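# Seat the loose fuse in the empty fuse holder

## Task

Push the free fuse down into the empty holder until it rests level in both of the holder's clips, with the holder lying flat on the bench. It must stay that way on its own after the grippers let go; a fuse held in place only by the robot does not count.

## Robot and tools

Robot: two six-joint xArm arms, left_arm and right_arm, each with a two-finger parallel gripper and a wrist camera. Both report in one shared scene frame, in metres. The origin is on the table top midway between the arms, +z is up, +x points out over the table, and left_arm sits on the +y side. The names left and right refer to the arms only, not to sides of any image. The bases are tilted. Mounting plates and the metal frame behind the arms are fixed obstacles.

Gripper geometry: the fingers point along the gripper's +z axis and close along its y axis. The reported end_effector_position is the pinch point between the pads, about 2 cm behind the fingertips. Closing pushes the tips roughly 10 mm further along +z. Reported hand positions can be a little off, more so at long reach.

execute_actions(actions, pictures): actions holds at most one item.
- An empty list only returns the current state.
- A move is {"rows": [...], "steps": n}. n is 1 to 15 (default 15), and each step lasts 1/30 s. Give 1 to 15 rows. Row k is used on step k, and the last row repeats if there are fewer rows than steps.
- A wait is {"steps": n} with n up to 300. It sends nothing new. It counts from the previous result, and your reply time counts toward it.
- pictures (true/false) turns camera images in the result on or off.

Row layout: every row has exactly 14 numbers, each in [-1, 1], even when only one arm moves. The first seven are left_arm: waist, shoulder, elbow, forearm roll, wrist pitch, wrist roll, then gripper opening. The next seven are right_arm in the same order.

Joint entries are offsets, not targets. Each is measured from that arm's joint angles in the most recent result that printed them. Before any such result in the scene, and for the second or later call in a single reply, the offset is measured from where the arm is when the action begins. Offsets are never relative to the previous row. The scale is 1.0 = 2.036 rad, so rad/2.036 gives the entry.

An all-zero row is not a pause. It pulls the arms back to the reference angles. To hold still, use a wait or an empty list.

The gripper entry is an absolute setting: +1 fully open, -1 fully closed.

Joint ranges in rad, for each arm: waist -6.283 to 6.283, shoulder -2.059 to 2.094, elbow -3.927 to 0.192, forearm roll -6.283 to 6.283, wrist pitch -1.693 to 3.142, wrist roll -6.283 to 6.283.
- If a call pushes any joint more than 0.010 rad outward beyond its range, the whole call is refused and nothing moves.
- Overshoots smaller than that are clipped at the true end, which can sit up to 0.010 rad either side of the listed value. The result may then say "joint sent to its limit". That line can refer to an earlier action, and its absence does not prove there is room left.

Speed limits:
- Joint targets move at most 3.14 rad/s, with about 0.16 s to speed up.
- All joints of an arm are synchronised so they finish together.
- Each step keeps a target within 0.623 rad of the measured angle.
- Targets are scaled back if they would move the gripper more than 70 mm from where it is.
- Large offsets therefore take several calls or a wait.
- Between calls the arms keep heading for the last row's target until they settle. After a HELD step they stop pursuing it.

Results:
- State line, left_arm | right_arm: gripper position (m), orientation as quat_wxyz, and linear and angular velocity (m/s, rad/s).
- Joint positions / Joint velocities: one block per arm, six joints in rad (rad/s), then the finger-pad gap in m (0.084 when fully open).
- grip_measured: the actual opening on the same scale as the command. To keep hold of a part, command clearly below it; lower squeezes harder, up to about 24 N per pad. Fast closes can hit harder.
- Joint torques: offset and noisy readings.
- "joint command not followed": a clearance check changed some joint targets.
- HELD: steps where your row was partly or fully not sent.
- TORQUE FAULT: load limit reached. The arm backs off that joint, pauses 10 s and drops the rest of the call. Load limits in N m: waist 43.5, shoulder 43.5, elbow 26.1, forearm roll 26.1, wrist pitch 17.4, wrist roll 17.4, including any carried weight.
- MOTOR HOT: a motor is at 65 °C or more. At 80 °C an OVER-TEMPERATURE FAULT brakes that arm until it cools. Holding loads for long heats motors.

zoom_image(camera, region): gives a sharper crop of that camera's latest image. camera is one of cam_high, cam_low, cam_left_wrist, cam_right_wrist, all 896x504. region is [x0, y0, x1, y1] in pixels from the top-left corner and at most 504x504. Calibration data (K, distortion, T_world_to_cam) let you project scene points into the images, within a few millimetres and degrees.

Replying without any tool call ends everything.

Typical order: look and zoom to find the fuse and holder. Open a gripper and grasp the fuse, then lift and carry it above the holder. Line it up with both clips, lower it and press gently until it is level. Release, withdraw, check with the cameras, then finish.

Avoid:
- knocking anything off the table;
- letting the arms touch or push on each other;
- hard presses that tip the holder or cause torque faults;
- dropping or slamming the fuse.

Brief outside tugs on held parts or nudges to loose objects can happen, so grip firmly and recheck positions.

Each tool is called after ">>>" as name(argument=value, ...), one argument or row to a line, values as JSON.

Reference images:

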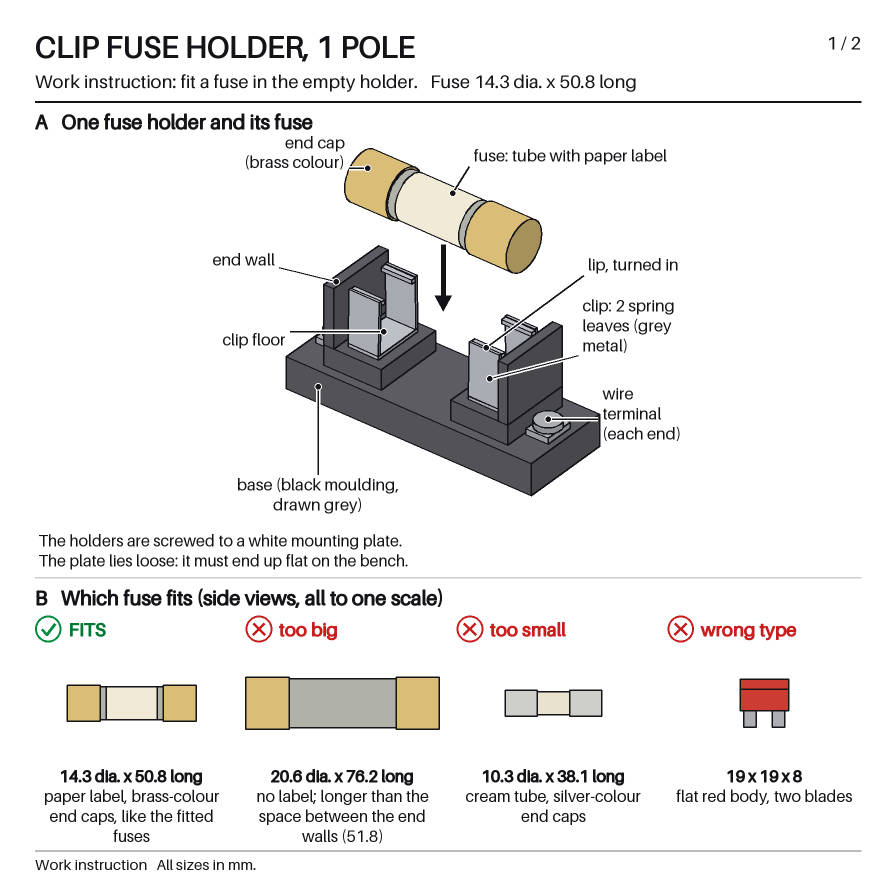

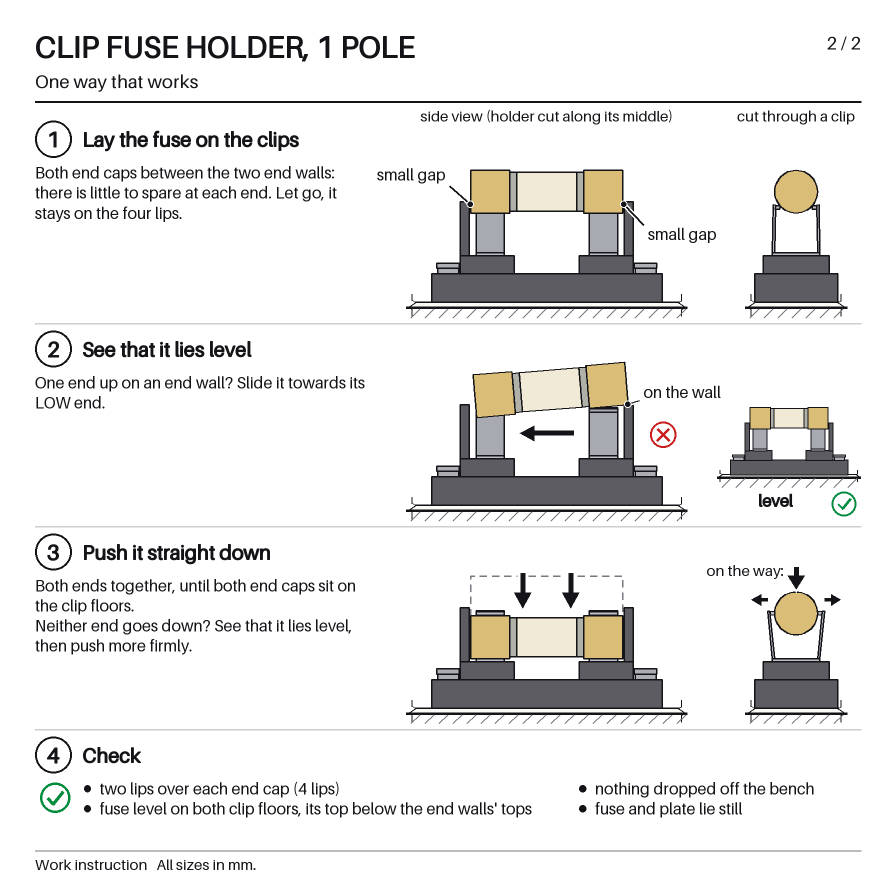

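## Session

>>> execute_actions(
  actions=[],
)

Scene clock: 0.00 s of 4306.00 s.
left_arm: end_effector_position=(+0.2237, -0.2470, +0.3368) grip_measured=+1.00 end_effector_quat_wxyz=(+0.401, -0.070, +0.846, -0.344) end_effector_velocity=(+0.000, +0.000, -0.000) end_effector_angular_velocity=(-0.000, +0.002, +0.000) | right_arm: end_effector_position=(+0.4723, -0.5411, +0.2242) grip_measured=+1.00 end_effector_quat_wxyz=(-0.016, +0.964, +0.057, +0.258) end_effector_velocity=(-0.000, +0.000, -0.000) end_effector_angular_velocity=(+0.001, +0.000, -0.000)
Joint positions: left_arm=[-1.444  0.786 -1.382  1.713  1.071  0.33   0.084] | right_arm=[-0.395 -0.53  -0.399  0.175  0.052 -0.676  0.084]
Joint velocities: left_arm=[ 0.001 -0.001 -0.    -0.001 -0.001 -0.    -0.   ] | right_arm=[ 0.     0.    -0.     0.     0.     0.001  0.   ]
Joint torques (N m, as the arm reports them, + toward a larger angle): no reading

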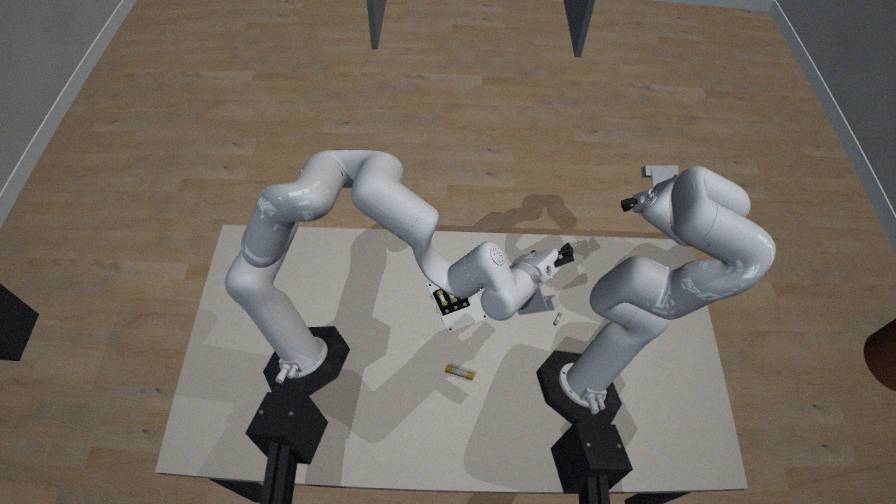

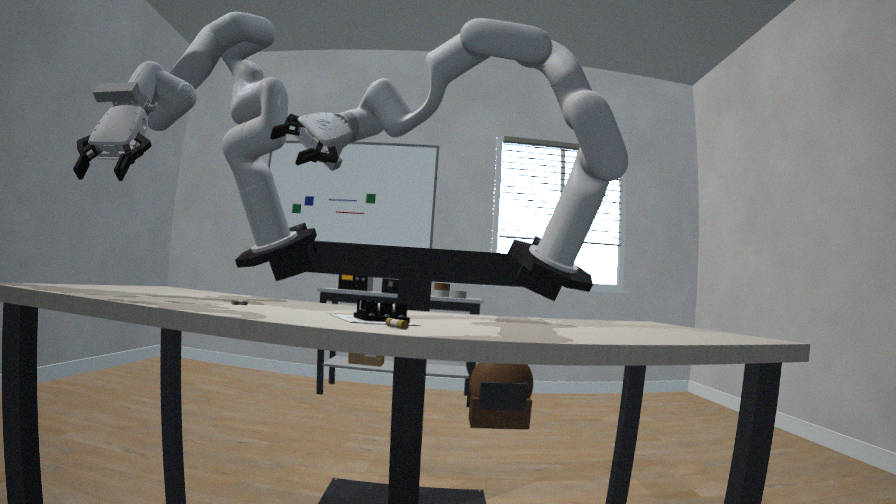

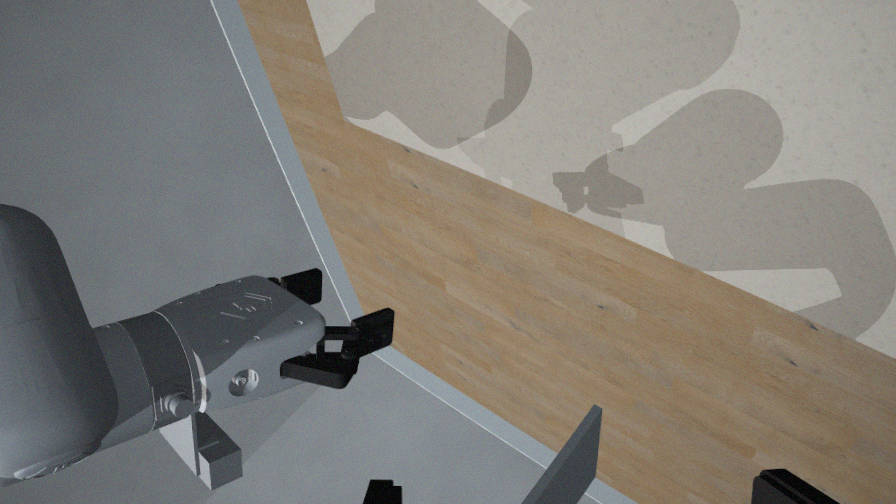

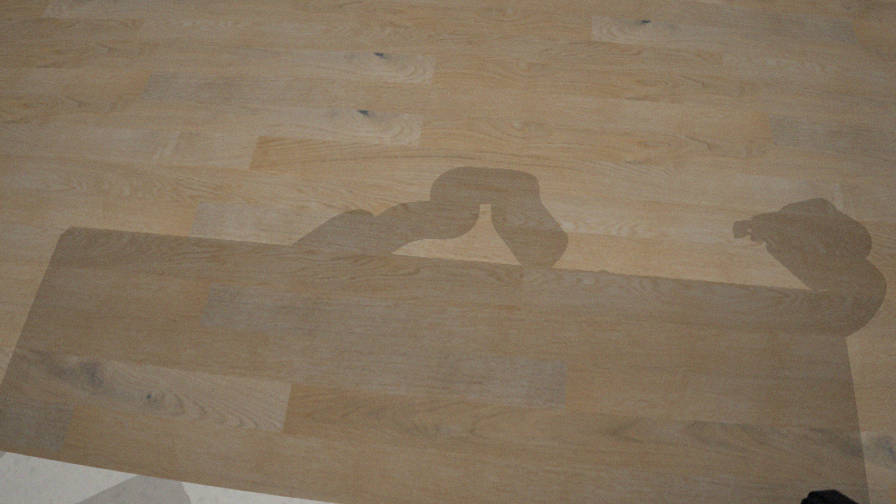

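>>> zoom_image(
  camera="cam_low",
  region=[320, 280, 440, 345],
)

>>> zoom_image(
  camera="cam_high",
  region=[400, 230, 560, 390],
)

Region (320, 280, 440, 345) of cam_low's 896x504 image, scaled by 4.200, with more detail than that image has; it fills the top 273 rows of this view, and the rest is white.

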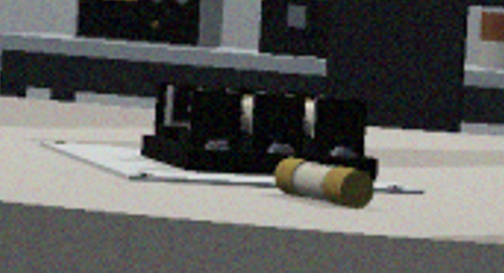

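Region (400, 230, 560, 390) of cam_high's 896x504 image, scaled by 3.150, with more detail than that image has.

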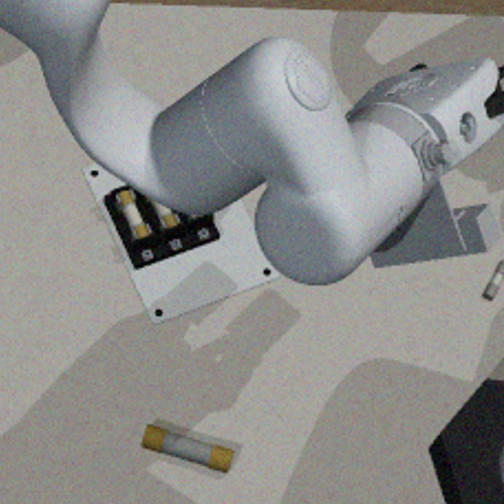

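>>> execute_actions(
  actions=[
    {"rows":[[0.2107,-0.1866,0.1916,-0.552,-0.102,-0.958,1,0,0,0,0,0,0,1]]},
  ],
  pictures=false,
)

>>> execute_actions(
  actions=[
    {"steps":30},
  ],
)

Scene clock: 14.90 s of 4306.00 s.
left_arm: end_effector_position=(+0.3045, -0.1177, +0.2456) grip_measured=+1.00 end_effector_quat_wxyz=(+0.186, -0.499, +0.816, -0.225) end_effector_velocity=(+0.037, +0.339, -0.206) end_effector_angular_velocity=(-0.619, +1.841, +2.603) | right_arm: end_effector_position=(+0.4723, -0.5411, +0.2242) grip_measured=+1.00 end_effector_quat_wxyz=(-0.016, +0.964, +0.057, +0.258) end_effector_velocity=(-0.000, -0.001, -0.000) end_effector_angular_velocity=(+0.000, +0.001, -0.002)
Joint positions: left_arm=[-1.195  0.566 -1.157  1.246  0.951 -0.137  0.084] | right_arm=[-0.395 -0.53  -0.399  0.175  0.052 -0.676  0.084]
Joint velocities: left_arm=[ 0.57  -0.505  0.518 -1.566 -0.276 -1.564  0.   ] | right_arm=[-0.002  0.     0.     0.    -0.     0.001  0.   ]
Joint torques (N m, as the arm reports them, + toward a larger angle): left_arm=[ -9.12 -16.67 -10.52  -0.39  -1.06   0.74] | right_arm=[  3.43 -15.32 -12.06  -1.39  -1.66   0.15]
Steps of this call (steps 1 to 90: nothing new was sent; then 11.40 s passed at rest; steps 91 to 105: all 15 steps of this action). Readings (joint positions):
91: left_arm=[-1.444 0.786 -1.382 1.713 1.071 0.330] | right_arm=[-0.395 -0.530 -0.399 0.175 0.052 -0.676]
92: left_arm=[-1.442 0.785 -1.380 1.709 1.069 0.326] | right_arm=[-0.395 -0.530 -0.399 0.175 0.052 -0.676]
94: left_arm=[-1.415 0.759 -1.350 1.662 1.052 0.279] | right_arm=[-0.395 -0.530 -0.399 0.175 0.052 -0.676]
98: left_arm=[-1.328 0.684 -1.278 1.537 1.016 0.154] | right_arm=[-0.395 -0.530 -0.399 0.175 0.052 -0.676]
105: the state above

Scene clock: 15.90 s of 4306.00 s.
left_arm: end_effector_position=(+0.2735, -0.0229, +0.1997) grip_measured=+1.00 end_effector_quat_wxyz=(-0.000, +1.000, -0.001, +0.000) end_effector_velocity=(+0.000, +0.000, -0.000) end_effector_angular_velocity=(+0.000, +0.001, +0.005) | right_arm: end_effector_position=(+0.4723, -0.5411, +0.2242) grip_measured=+1.00 end_effector_quat_wxyz=(-0.016, +0.964, +0.057, +0.258) end_effector_velocity=(+0.000, -0.000, -0.000) end_effector_angular_velocity=(-0.000, +0.000, +0.001)
Joint positions: left_arm=[-1.015  0.407 -0.992  0.589  0.863 -1.62   0.084] | right_arm=[-0.395 -0.53  -0.399  0.175  0.052 -0.676  0.084]
Joint velocities: left_arm=[ 0.001 -0.     0.    -0.001  0.    -0.004 -0.   ] | right_arm=[-0.     0.    -0.     0.    -0.    -0.001 -0.   ]
Joint torques (N m, as the arm reports them, + toward a larger angle): left_arm=[ -8.62 -14.78 -10.24   0.15  -1.37   0.93] | right_arm=[  4.03 -15.67 -11.78  -1.04  -1.99  -0.1 ]
Steps of this call (steps 1 to 30: the robot went on to your last target). Readings (joint positions):
1: left_arm=[-1.176 0.550 -1.139 1.192 0.942 -0.191] | right_arm=[-0.395 -0.530 -0.399 0.175 0.052 -0.676]
2: left_arm=[-1.157 0.533 -1.122 1.132 0.933 -0.251] | right_arm=[-0.395 -0.530 -0.399 0.175 0.052 -0.676]
4: left_arm=[-1.119 0.499 -1.087 0.997 0.914 -0.390] | right_arm=[-0.395 -0.530 -0.399 0.175 0.052 -0.676]
8: left_arm=[-1.052 0.440 -1.027 0.741 0.883 -0.740] | right_arm=[-0.395 -0.530 -0.399 0.175 0.052 -0.676]
30: the state above
camera_calibration (this result's frames):
cam_left_wrist: T_world_to_cam=[[-0.00754329, -0.99996, -0.00485025, 0.0134233], [-0.999843, 0.00746454, 0.0160556, 0.340273], [-0.0160187, 0.00497061, -0.999859, 0.331923], [0, 0, 0, 1]] pos_world=[0.345638, 0.00923291, 0.326479]
cam_right_wrist: T_world_to_cam=[[0.109398, -0.993617, -0.027507, -0.544887], [-0.861579, -0.0809873, -0.501122, 0.541023], [0.495696, 0.0785211, -0.864939, 0.128896], [0, 0, 0, 1]] pos_world=[0.46185, -0.507714, 0.367618]

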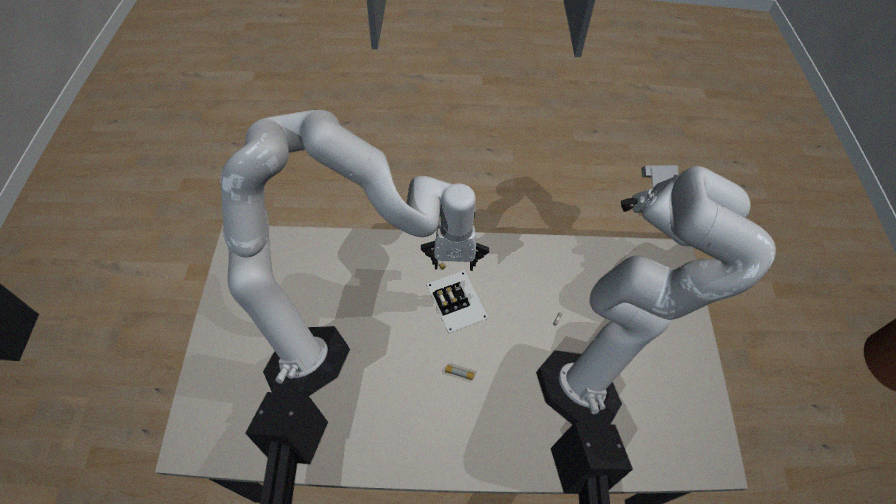

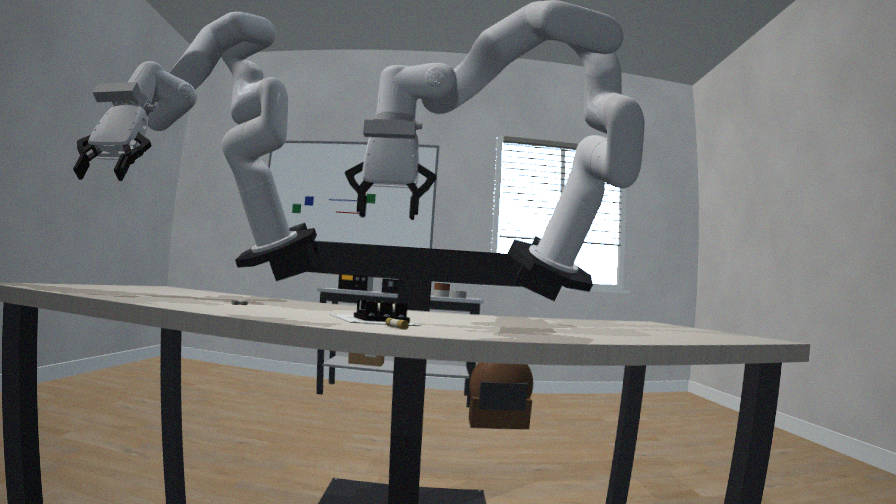

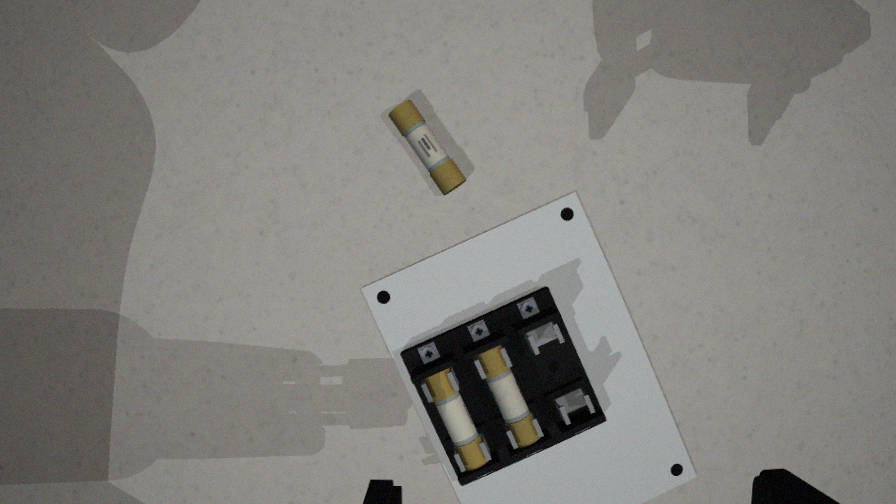

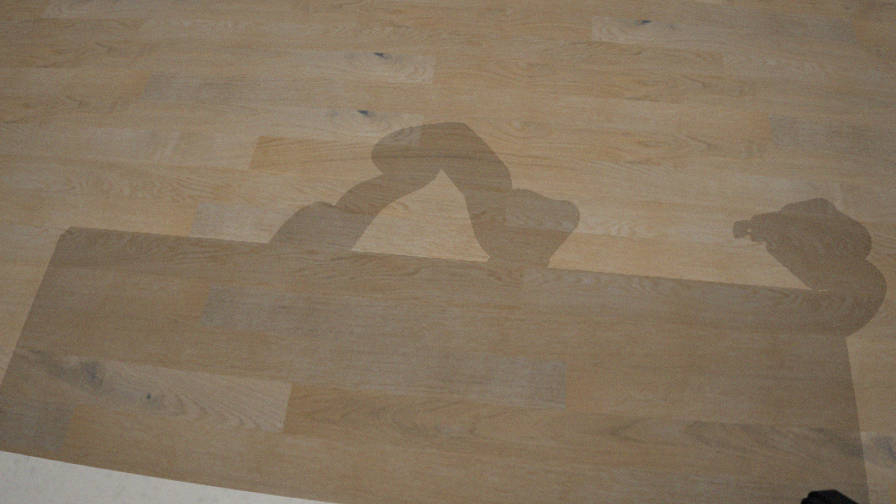

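>>> zoom_image(
  camera="cam_left_wrist",
  region=[360, 80, 500, 220],
)

>>> zoom_image(
  camera="cam_left_wrist",
  region=[440, 280, 640, 480],
)

Region (360, 80, 500, 220) of cam_left_wrist's 896x504 image, scaled by 3.600, with more detail than that image has.

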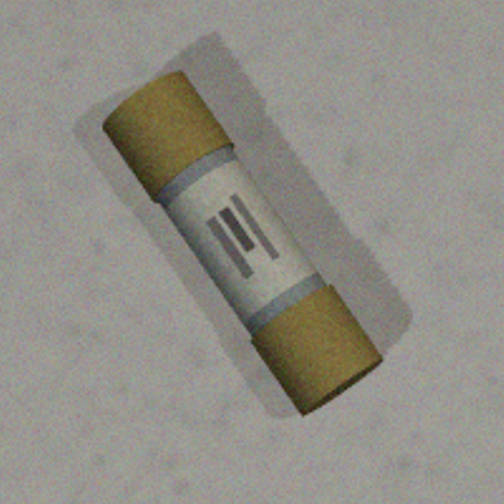

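Region (440, 280, 640, 480) of cam_left_wrist's 896x504 image, scaled by 2.520, with more detail than that image has.

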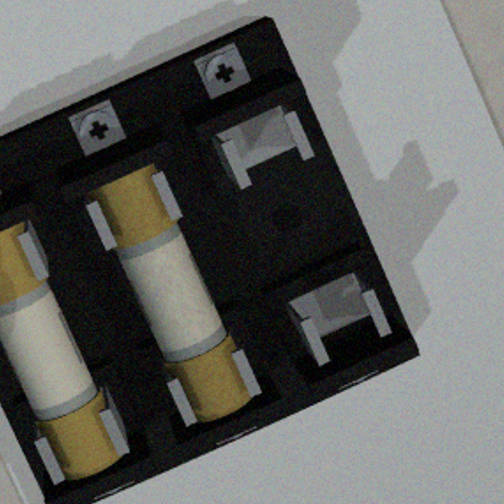

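>>> execute_actions(
  actions=[
    {"rows":[[0.1907,0.1028,-0.0493,0.1248,-0.1031,-0.2397,-0.1,0,0,0,0,0,0,1]]},
  ],
  pictures=false,
)

>>> execute_actions(
  actions=[
    {"steps":15},
  ],
)

Scene clock: 32.47 s of 4306.00 s.
left_arm: end_effector_position=(+0.3822, +0.0126, +0.0870) grip_measured=-0.11 end_effector_quat_wxyz=(-0.001, +0.966, +0.259, +0.001) end_effector_velocity=(+0.162, +0.128, -0.237) end_effector_angular_velocity=(+0.033, +0.056, +0.956) | right_arm: end_effector_position=(+0.4723, -0.5411, +0.2242) grip_measured=+1.00 end_effector_quat_wxyz=(-0.016, +0.964, +0.057, +0.258) end_effector_velocity=(+0.000, +0.000, +0.000) end_effector_angular_velocity=(+0.000, -0.001, +0.001)
Joint positions: left_arm=[-0.675  0.59  -1.079  0.81   0.681 -2.044  0.039] | right_arm=[-0.395 -0.53  -0.399  0.175  0.052 -0.676  0.084]
Joint velocities: left_arm=[ 0.659  0.355 -0.151  0.41  -0.327 -0.78  -0.001] | right_arm=[ 0.001 -0.    -0.     0.     0.    -0.001  0.   ]
Joint torques (N m, as the arm reports them, + toward a larger angle): left_arm=[-15.06 -19.11  -7.91  -0.46  -1.61   1.33] | right_arm=[  3.17 -15.8  -12.04  -1.69  -1.79  -0.11]
Steps of this call (steps 1 to 15: the robot went on to your last target; steps 16 to 90: nothing new was sent; then 13.07 s passed at rest; steps 91 to 105: all 15 steps of this action). Readings (joint positions):
91: left_arm=[-1.015 0.407 -0.992 0.589 0.863 -1.620] | right_arm=[-0.395 -0.530 -0.399 0.175 0.052 -0.676]
92: left_arm=[-1.012 0.408 -0.993 0.591 0.861 -1.625] | right_arm=[-0.395 -0.530 -0.399 0.175 0.052 -0.676]
94: left_arm=[-0.978 0.427 -1.004 0.617 0.839 -1.675] | right_arm=[-0.395 -0.530 -0.399 0.175 0.052 -0.676]
98: left_arm=[-0.858 0.491 -1.032 0.691 0.779 -1.816] | right_arm=[-0.395 -0.530 -0.399 0.175 0.052 -0.676]
105: the state above

Scene clock: 32.97 s of 4306.00 s.
left_arm: end_effector_position=(+0.3945, +0.0207, +0.0706) grip_measured=-0.11 end_effector_quat_wxyz=(+0.000, +0.956, +0.295, +0.000) end_effector_velocity=(+0.001, +0.002, -0.002) end_effector_angular_velocity=(+0.003, +0.003, +0.003) | right_arm: end_effector_position=(+0.4723, -0.5411, +0.2242) grip_measured=+1.00 end_effector_quat_wxyz=(-0.016, +0.964, +0.057, +0.258) end_effector_velocity=(-0.000, -0.001, -0.000) end_effector_angular_velocity=(-0.001, +0.001, -0.001)
Joint positions: left_arm=[-0.627  0.615 -1.092  0.843  0.653 -2.107  0.039] | right_arm=[-0.395 -0.53  -0.399  0.175  0.052 -0.676  0.084]
Joint velocities: left_arm=[ 0.006  0.003  0.     0.001 -0.    -0.    -0.   ] | right_arm=[-0.002 -0.     0.    -0.     0.    -0.001  0.   ]
Joint torques (N m, as the arm reports them, + toward a larger angle): left_arm=[ -9.81 -16.89  -7.74   0.05  -1.38   0.92] | right_arm=[  3.19 -15.92 -11.45  -1.38  -1.75   0.05]
Steps of this call (steps 1 to 15: the robot went on to your last target). Readings (joint positions):
1: left_arm=[-0.656 0.600 -1.083 0.822 0.672 -2.067] | right_arm=[-0.395 -0.530 -0.399 0.175 0.052 -0.676]
2: left_arm=[-0.643 0.607 -1.086 0.830 0.665 -2.082] | right_arm=[-0.395 -0.530 -0.399 0.175 0.052 -0.676]
4: left_arm=[-0.632 0.613 -1.089 0.838 0.658 -2.098] | right_arm=[-0.395 -0.530 -0.399 0.175 0.052 -0.676]
8: left_arm=[-0.629 0.614 -1.092 0.842 0.654 -2.106] | right_arm=[-0.395 -0.530 -0.399 0.175 0.052 -0.676]
15: the state above
camera_calibration (this result's frames):
cam_left_wrist: T_world_to_cam=[[0.558286, -0.829641, -0.00357726, -0.169523], [-0.829504, -0.558264, 0.0162937, 0.407581], [-0.015515, -0.00612918, -0.999861, 0.204597], [0, 0, 0, 1]] pos_world=[0.435907, 0.0881483, 0.197321]
cam_right_wrist: T_world_to_cam=[[0.109398, -0.993617, -0.0275071, -0.544887], [-0.861579, -0.0809873, -0.501122, 0.541023], [0.495696, 0.0785212, -0.864939, 0.128896], [0, 0, 0, 1]] pos_world=[0.46185, -0.507714, 0.367618]

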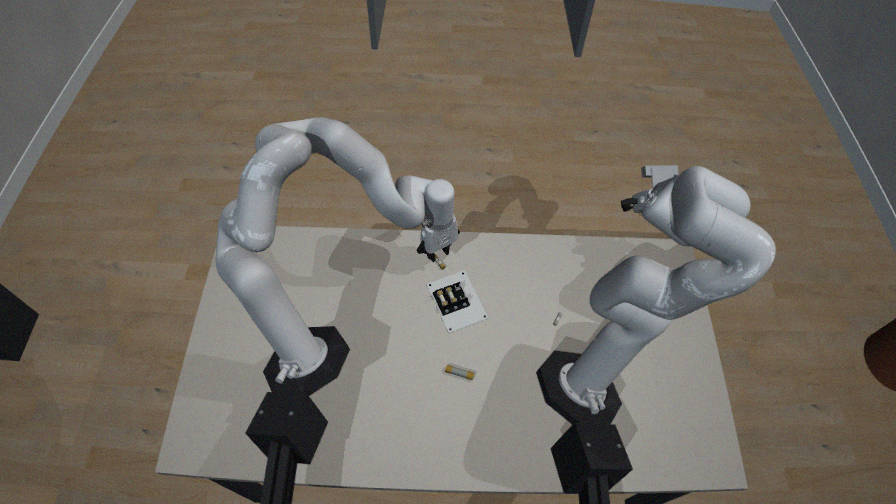

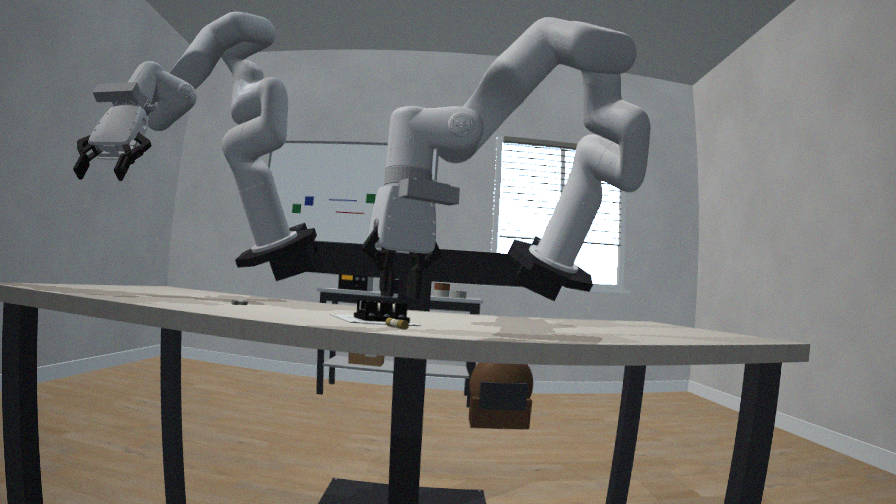

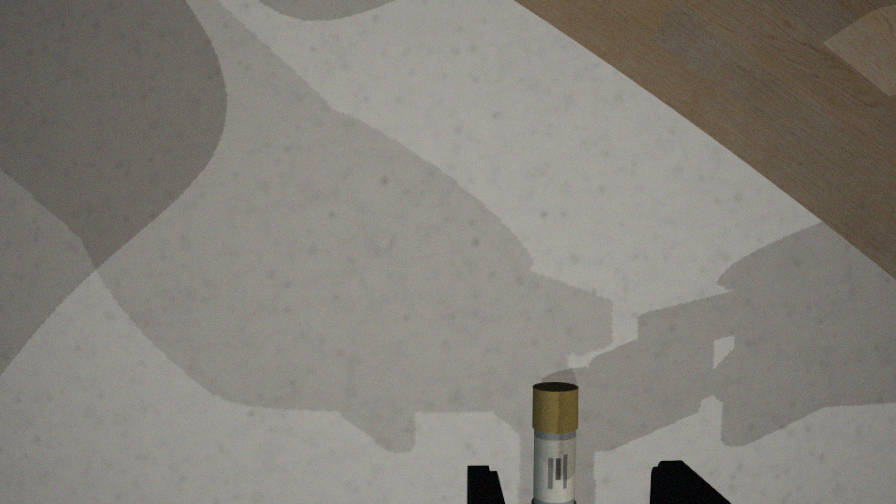

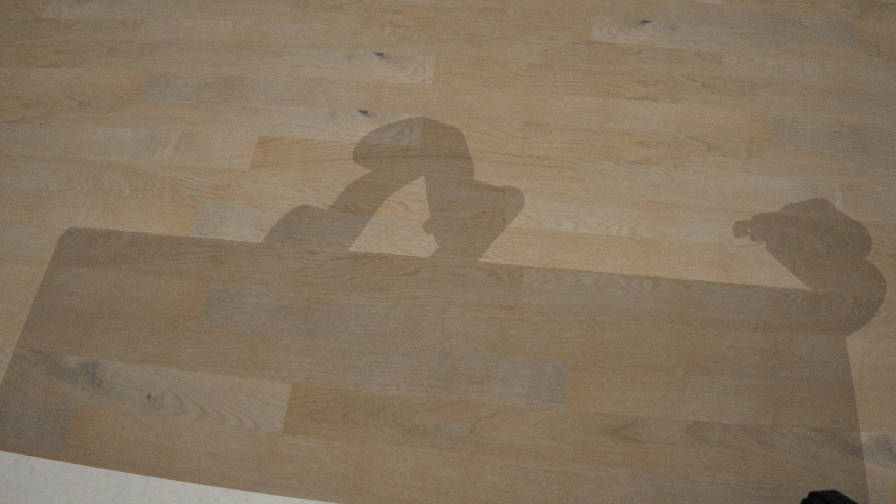

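>>> execute_actions(
  actions=[
    {"rows":[[0.0245,0.0536,-0.0266,0.0412,-0.025,-0.024,-0.3,0,0,0,0,0,0,1]]},
  ],
)

>>> zoom_image(
  camera="cam_low",
  region=[350, 280, 450, 345],
)

Scene clock: 43.53 s of 4306.00 s.
left_arm: end_effector_position=(+0.3973, +0.0191, +0.0296) grip_measured=-0.32 end_effector_quat_wxyz=(+0.001, +0.955, +0.295, +0.001) end_effector_velocity=(-0.006, +0.002, -0.005) end_effector_angular_velocity=(+0.008, +0.007, -0.007) | right_arm: end_effector_position=(+0.4723, -0.5411, +0.2242) grip_measured=+1.00 end_effector_quat_wxyz=(-0.016, +0.964, +0.057, +0.258) end_effector_velocity=(-0.001, +0.000, -0.001) end_effector_angular_velocity=(+0.001, +0.003, -0.000)
Joint positions: left_arm=[-0.578  0.723 -1.147  0.927  0.603 -2.156  0.03 ] | right_arm=[-0.395 -0.53  -0.399  0.175  0.052 -0.676  0.084]
Joint velocities: left_arm=[ 0.001  0.008  0.006  0.004 -0.001 -0.002 -0.   ] | right_arm=[-0.001 -0.001  0.003  0.001 -0.    -0.001 -0.   ]
Joint torques (N m, as the arm reports them, + toward a larger angle): left_arm=[-10.01 -17.44  -6.95   0.17  -1.34   0.98] | right_arm=[  4.33 -15.36 -11.42  -1.87  -1.73  -0.08]
Steps of this call (steps 1 to 15: the robot went on to your last target; steps 16 to 90: nothing new was sent; then 7.07 s passed at rest; steps 91 to 105: all 15 steps of this action). Readings (joint positions):
91: left_arm=[-0.627 0.616 -1.092 0.843 0.653 -2.108] | right_arm=[-0.395 -0.530 -0.399 0.175 0.052 -0.676]
92: left_arm=[-0.625 0.619 -1.094 0.846 0.651 -2.110] | right_arm=[-0.395 -0.530 -0.399 0.175 0.052 -0.676]
94: left_arm=[-0.609 0.654 -1.117 0.877 0.632 -2.127] | right_arm=[-0.395 -0.530 -0.399 0.175 0.052 -0.676]
98: left_arm=[-0.580 0.720 -1.138 0.919 0.608 -2.152] | right_arm=[-0.395 -0.530 -0.399 0.175 0.052 -0.676]
105: the state above
camera_calibration (this result's frames):
cam_left_wrist: T_world_to_cam=[[0.559253, -0.828993, -0.00238576, -0.172964], [-0.828869, -0.559215, 0.0159718, 0.409448], [-0.0145747, -0.0069548, -0.99987, 0.163261], [0, 0, 0, 1]] pos_world=[0.438489, 0.0867187, 0.156287]
cam_right_wrist: T_world_to_cam=[[0.109398, -0.993617, -0.0275071, -0.544887], [-0.861579, -0.0809874, -0.501122, 0.541023], [0.495696, 0.0785212, -0.864939, 0.128896], [0, 0, 0, 1]] pos_world=[0.46185, -0.507714, 0.367618]

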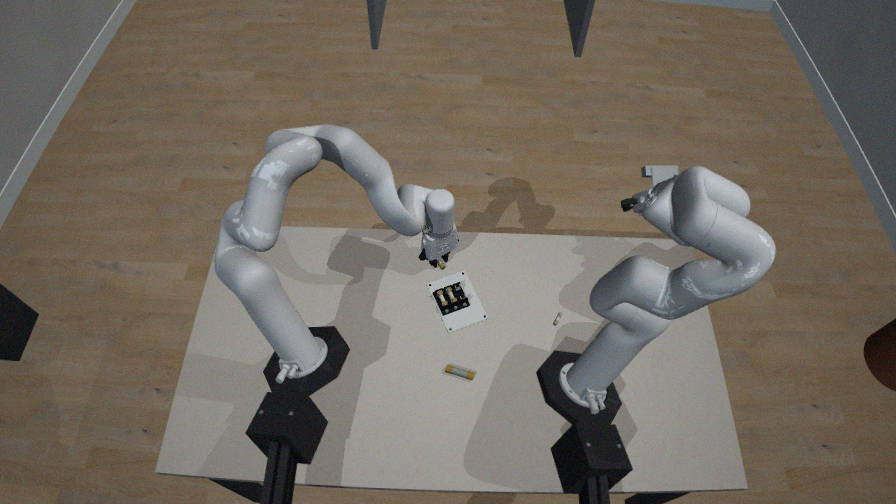

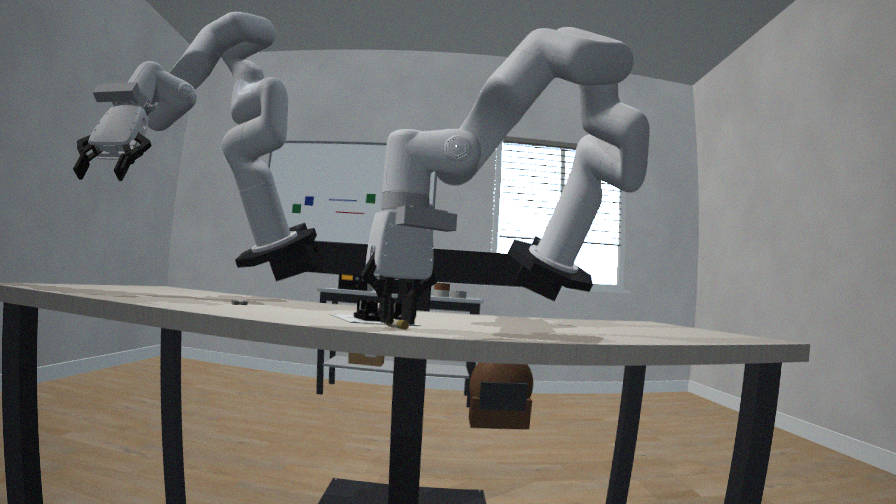

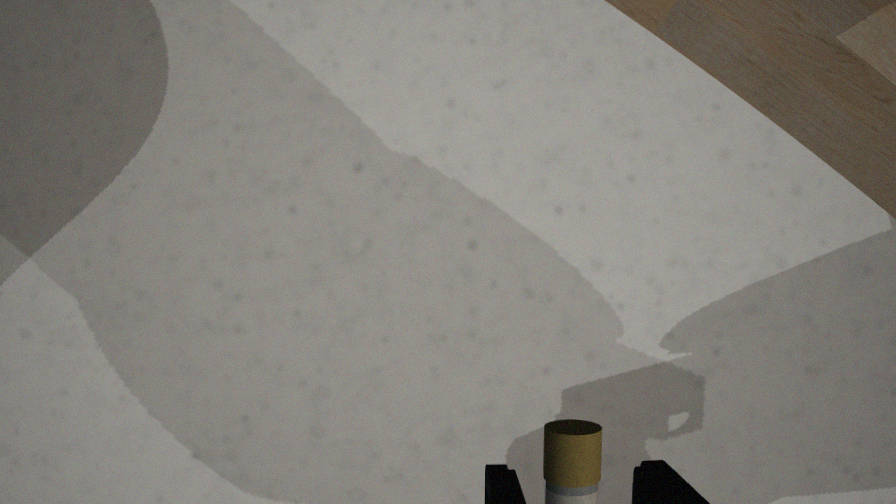

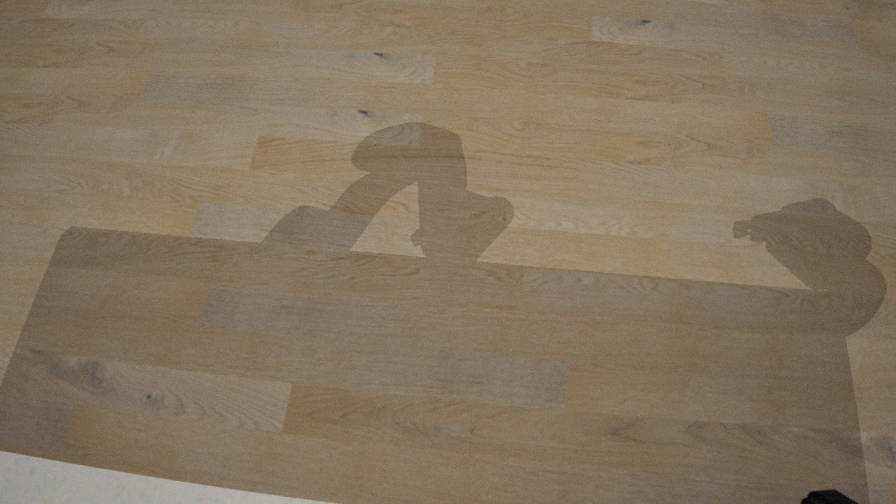

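Region (350, 280, 450, 345) of cam_low's 896x504 image, scaled by 5.040, with more detail than that image has; it fills the top 328 rows of this view, and the rest is white.

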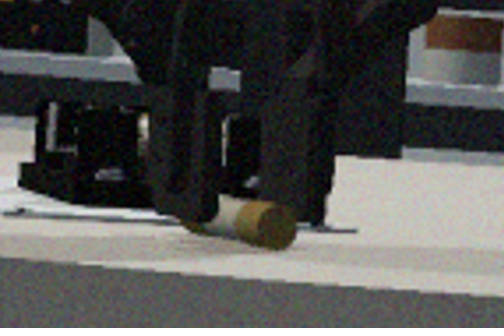

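>>> execute_actions(
  actions=[
    {"rows":[[0.0033,0.007,-0.0025,0.0052,-0.0036,-0.0034,-0.3,0,0,0,0,0,0,1],[0.0033,0.007,-0.0025,0.0052,-0.0036,-0.0034,-0.3,0,0,0,0,0,0,1],[0.0033,0.007,-0.0025,0.0052,-0.0036,-0.0034,-0.3,0,0,0,0,0,0,1],[0.0033,0.007,-0.0025,0.0052,-0.0036,-0.0034,-0.35,0,0,0,0,0,0,1],[0.0033,0.007,-0.0025,0.0052,-0.0036,-0.0034,-0.4,0,0,0,0,0,0,1],[0.0033,0.007,-0.0025,0.0052,-0.0036,-0.0034,-0.45,0,0,0,0,0,0,1],[0.0033,0.007,-0.0025,0.0052,-0.0036,-0.0034,-0.5,0,0,0,0,0,0,1],[0.0033,0.007,-0.0025,0.0052,-0.0036,-0.0034,-0.55,0,0,0,0,0,0,1],[0.0033,0.007,-0.0025,0.0052,-0.0036,-0.0034,-0.6,0,0,0,0,0,0,1],[0.0033,0.007,-0.0025,0.0052,-0.0036,-0.0034,-0.65,0,0,0,0,0,0,1],[0.0033,0.007,-0.0025,0.0052,-0.0036,-0.0034,-0.7,0,0,0,0,0,0,1],[0.0033,0.007,-0.0025,0.0052,-0.0036,-0.0034,-0.75,0,0,0,0,0,0,1],[0.0033,0.007,-0.0025,0.0052,-0.0036,-0.0034,-0.82,0,0,0,0,0,0,1],[0.0033,0.007,-0.0025,0.0052,-0.0036,-0.0034,-0.9,0,0,0,0,0,0,1]]},
  ],
)

>>> zoom_image(
  camera="cam_low",
  region=[350, 280, 450, 345],
)

Scene clock: 50.00 s of 4306.00 s.
left_arm: end_effector_position=(+0.3964, +0.0195, +0.0237) grip_measured=-0.70 end_effector_quat_wxyz=(+0.001, +0.955, +0.295, -0.000) end_effector_velocity=(-0.000, -0.001, +0.000) end_effector_angular_velocity=(-0.001, -0.000, -0.001) | right_arm: end_effector_position=(+0.4723, -0.5411, +0.2242) grip_measured=+1.00 end_effector_quat_wxyz=(-0.016, +0.964, +0.057, +0.258) end_effector_velocity=(+0.001, -0.001, +0.000) end_effector_angular_velocity=(-0.000, -0.001, -0.001)
Joint positions: left_arm=[-0.571  0.737 -1.152  0.937  0.595 -2.163  0.013] | right_arm=[-0.395 -0.53  -0.399  0.175  0.052 -0.676  0.084]
Joint velocities: left_arm=[-0.001 -0.     0.    -0.    -0.     0.    -0.   ] | right_arm=[-0.     0.    -0.002  0.     0.     0.001 -0.   ]
Joint torques (N m, as the arm reports them, + toward a larger angle): left_arm=[ -9.99 -17.19  -6.91   0.25  -1.43   0.91] | right_arm=[  3.87 -16.34 -12.19  -1.35  -1.83   0.15]
Steps of this call (steps 1 to 15: the robot went on to your last target; steps 16 to 90: nothing new was sent; then 2.97 s passed at rest; steps 91 to 105: all 15 steps of this action). Readings (joint positions):
91: left_arm=[-0.577 0.725 -1.146 0.927 0.603 -2.156] | right_arm=[-0.395 -0.530 -0.399 0.175 0.052 -0.676]
92: left_arm=[-0.577 0.726 -1.147 0.928 0.602 -2.157] | right_arm=[-0.395 -0.530 -0.399 0.175 0.052 -0.676]
94: left_arm=[-0.574 0.731 -1.150 0.932 0.599 -2.160] | right_arm=[-0.395 -0.530 -0.399 0.175 0.052 -0.676]
98: left_arm=[-0.572 0.737 -1.151 0.936 0.596 -2.162] | right_arm=[-0.395 -0.530 -0.399 0.175 0.052 -0.676]
105: the state above
camera_calibration (this result's frames):
cam_left_wrist: T_world_to_cam=[[0.559324, -0.828941, -0.00362998, -0.172132], [-0.828783, -0.559294, 0.0175863, 0.408881], [-0.0166082, -0.00682798, -0.999839, 0.158177], [0, 0, 0, 1]] pos_world=[0.437778, 0.0870778, 0.150336]
cam_right_wrist: T_world_to_cam=[[0.109398, -0.993617, -0.0275071, -0.544887], [-0.861579, -0.0809876, -0.501122, 0.541023], [0.495696, 0.0785213, -0.864939, 0.128896], [0, 0, 0, 1]] pos_world=[0.46185, -0.507714, 0.367618]

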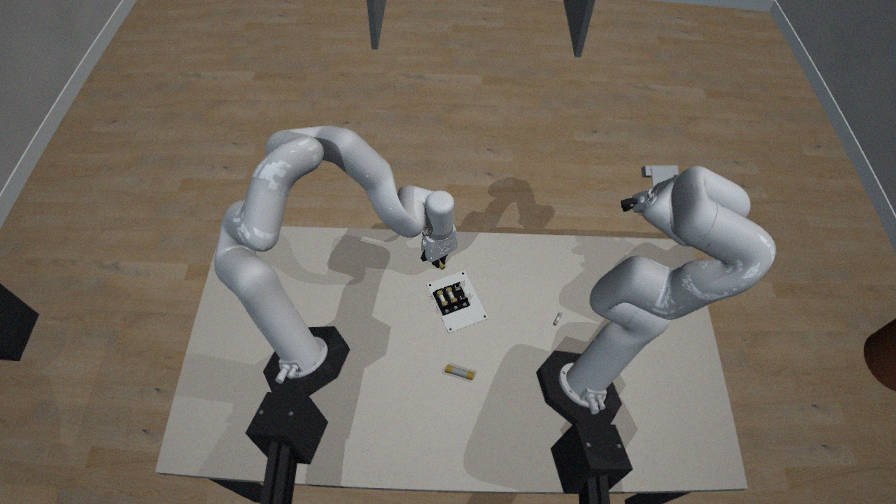

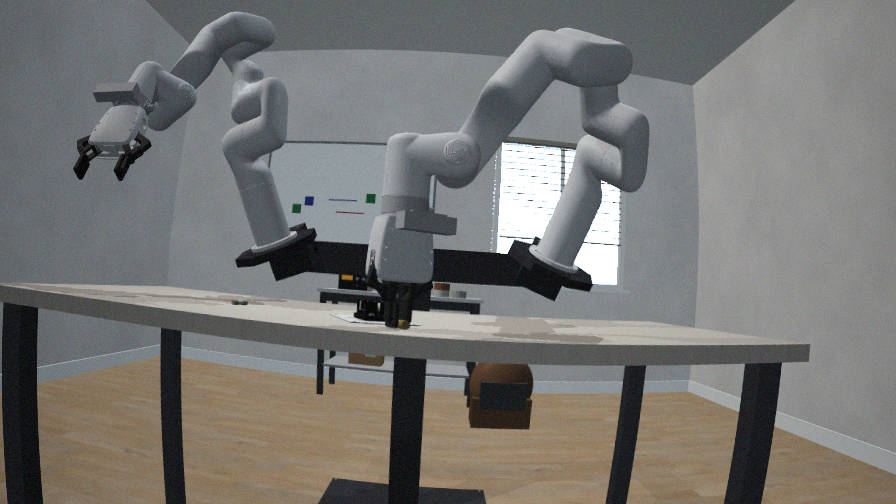

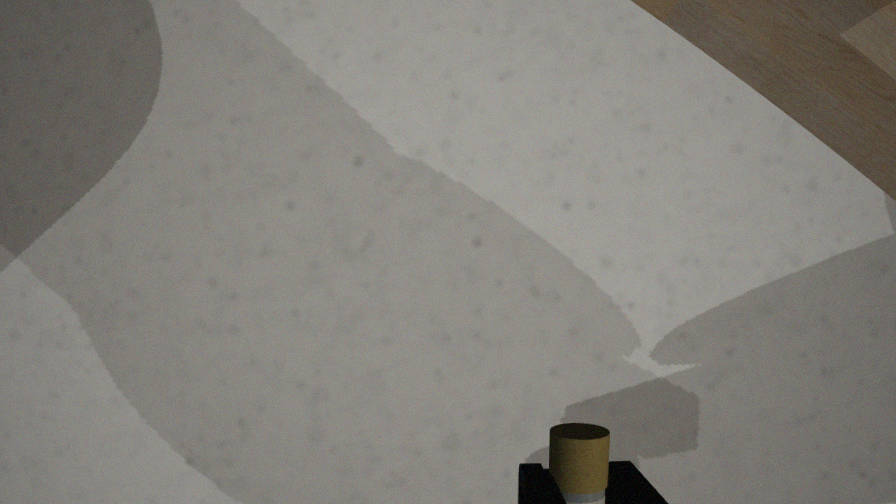

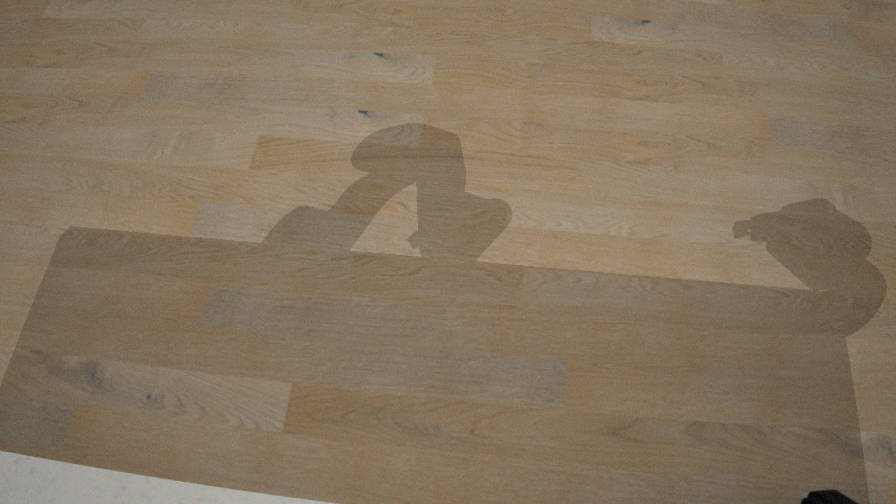

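Region (350, 280, 450, 345) of cam_low's 896x504 image, scaled by 5.040, with more detail than that image has; it fills the top 328 rows of this view, and the rest is white.

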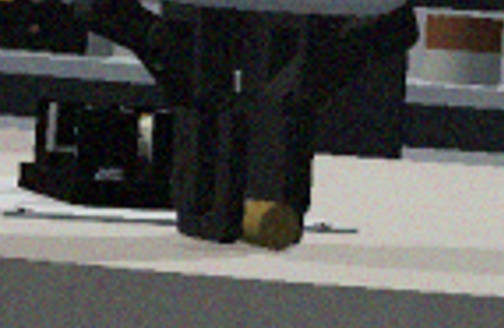

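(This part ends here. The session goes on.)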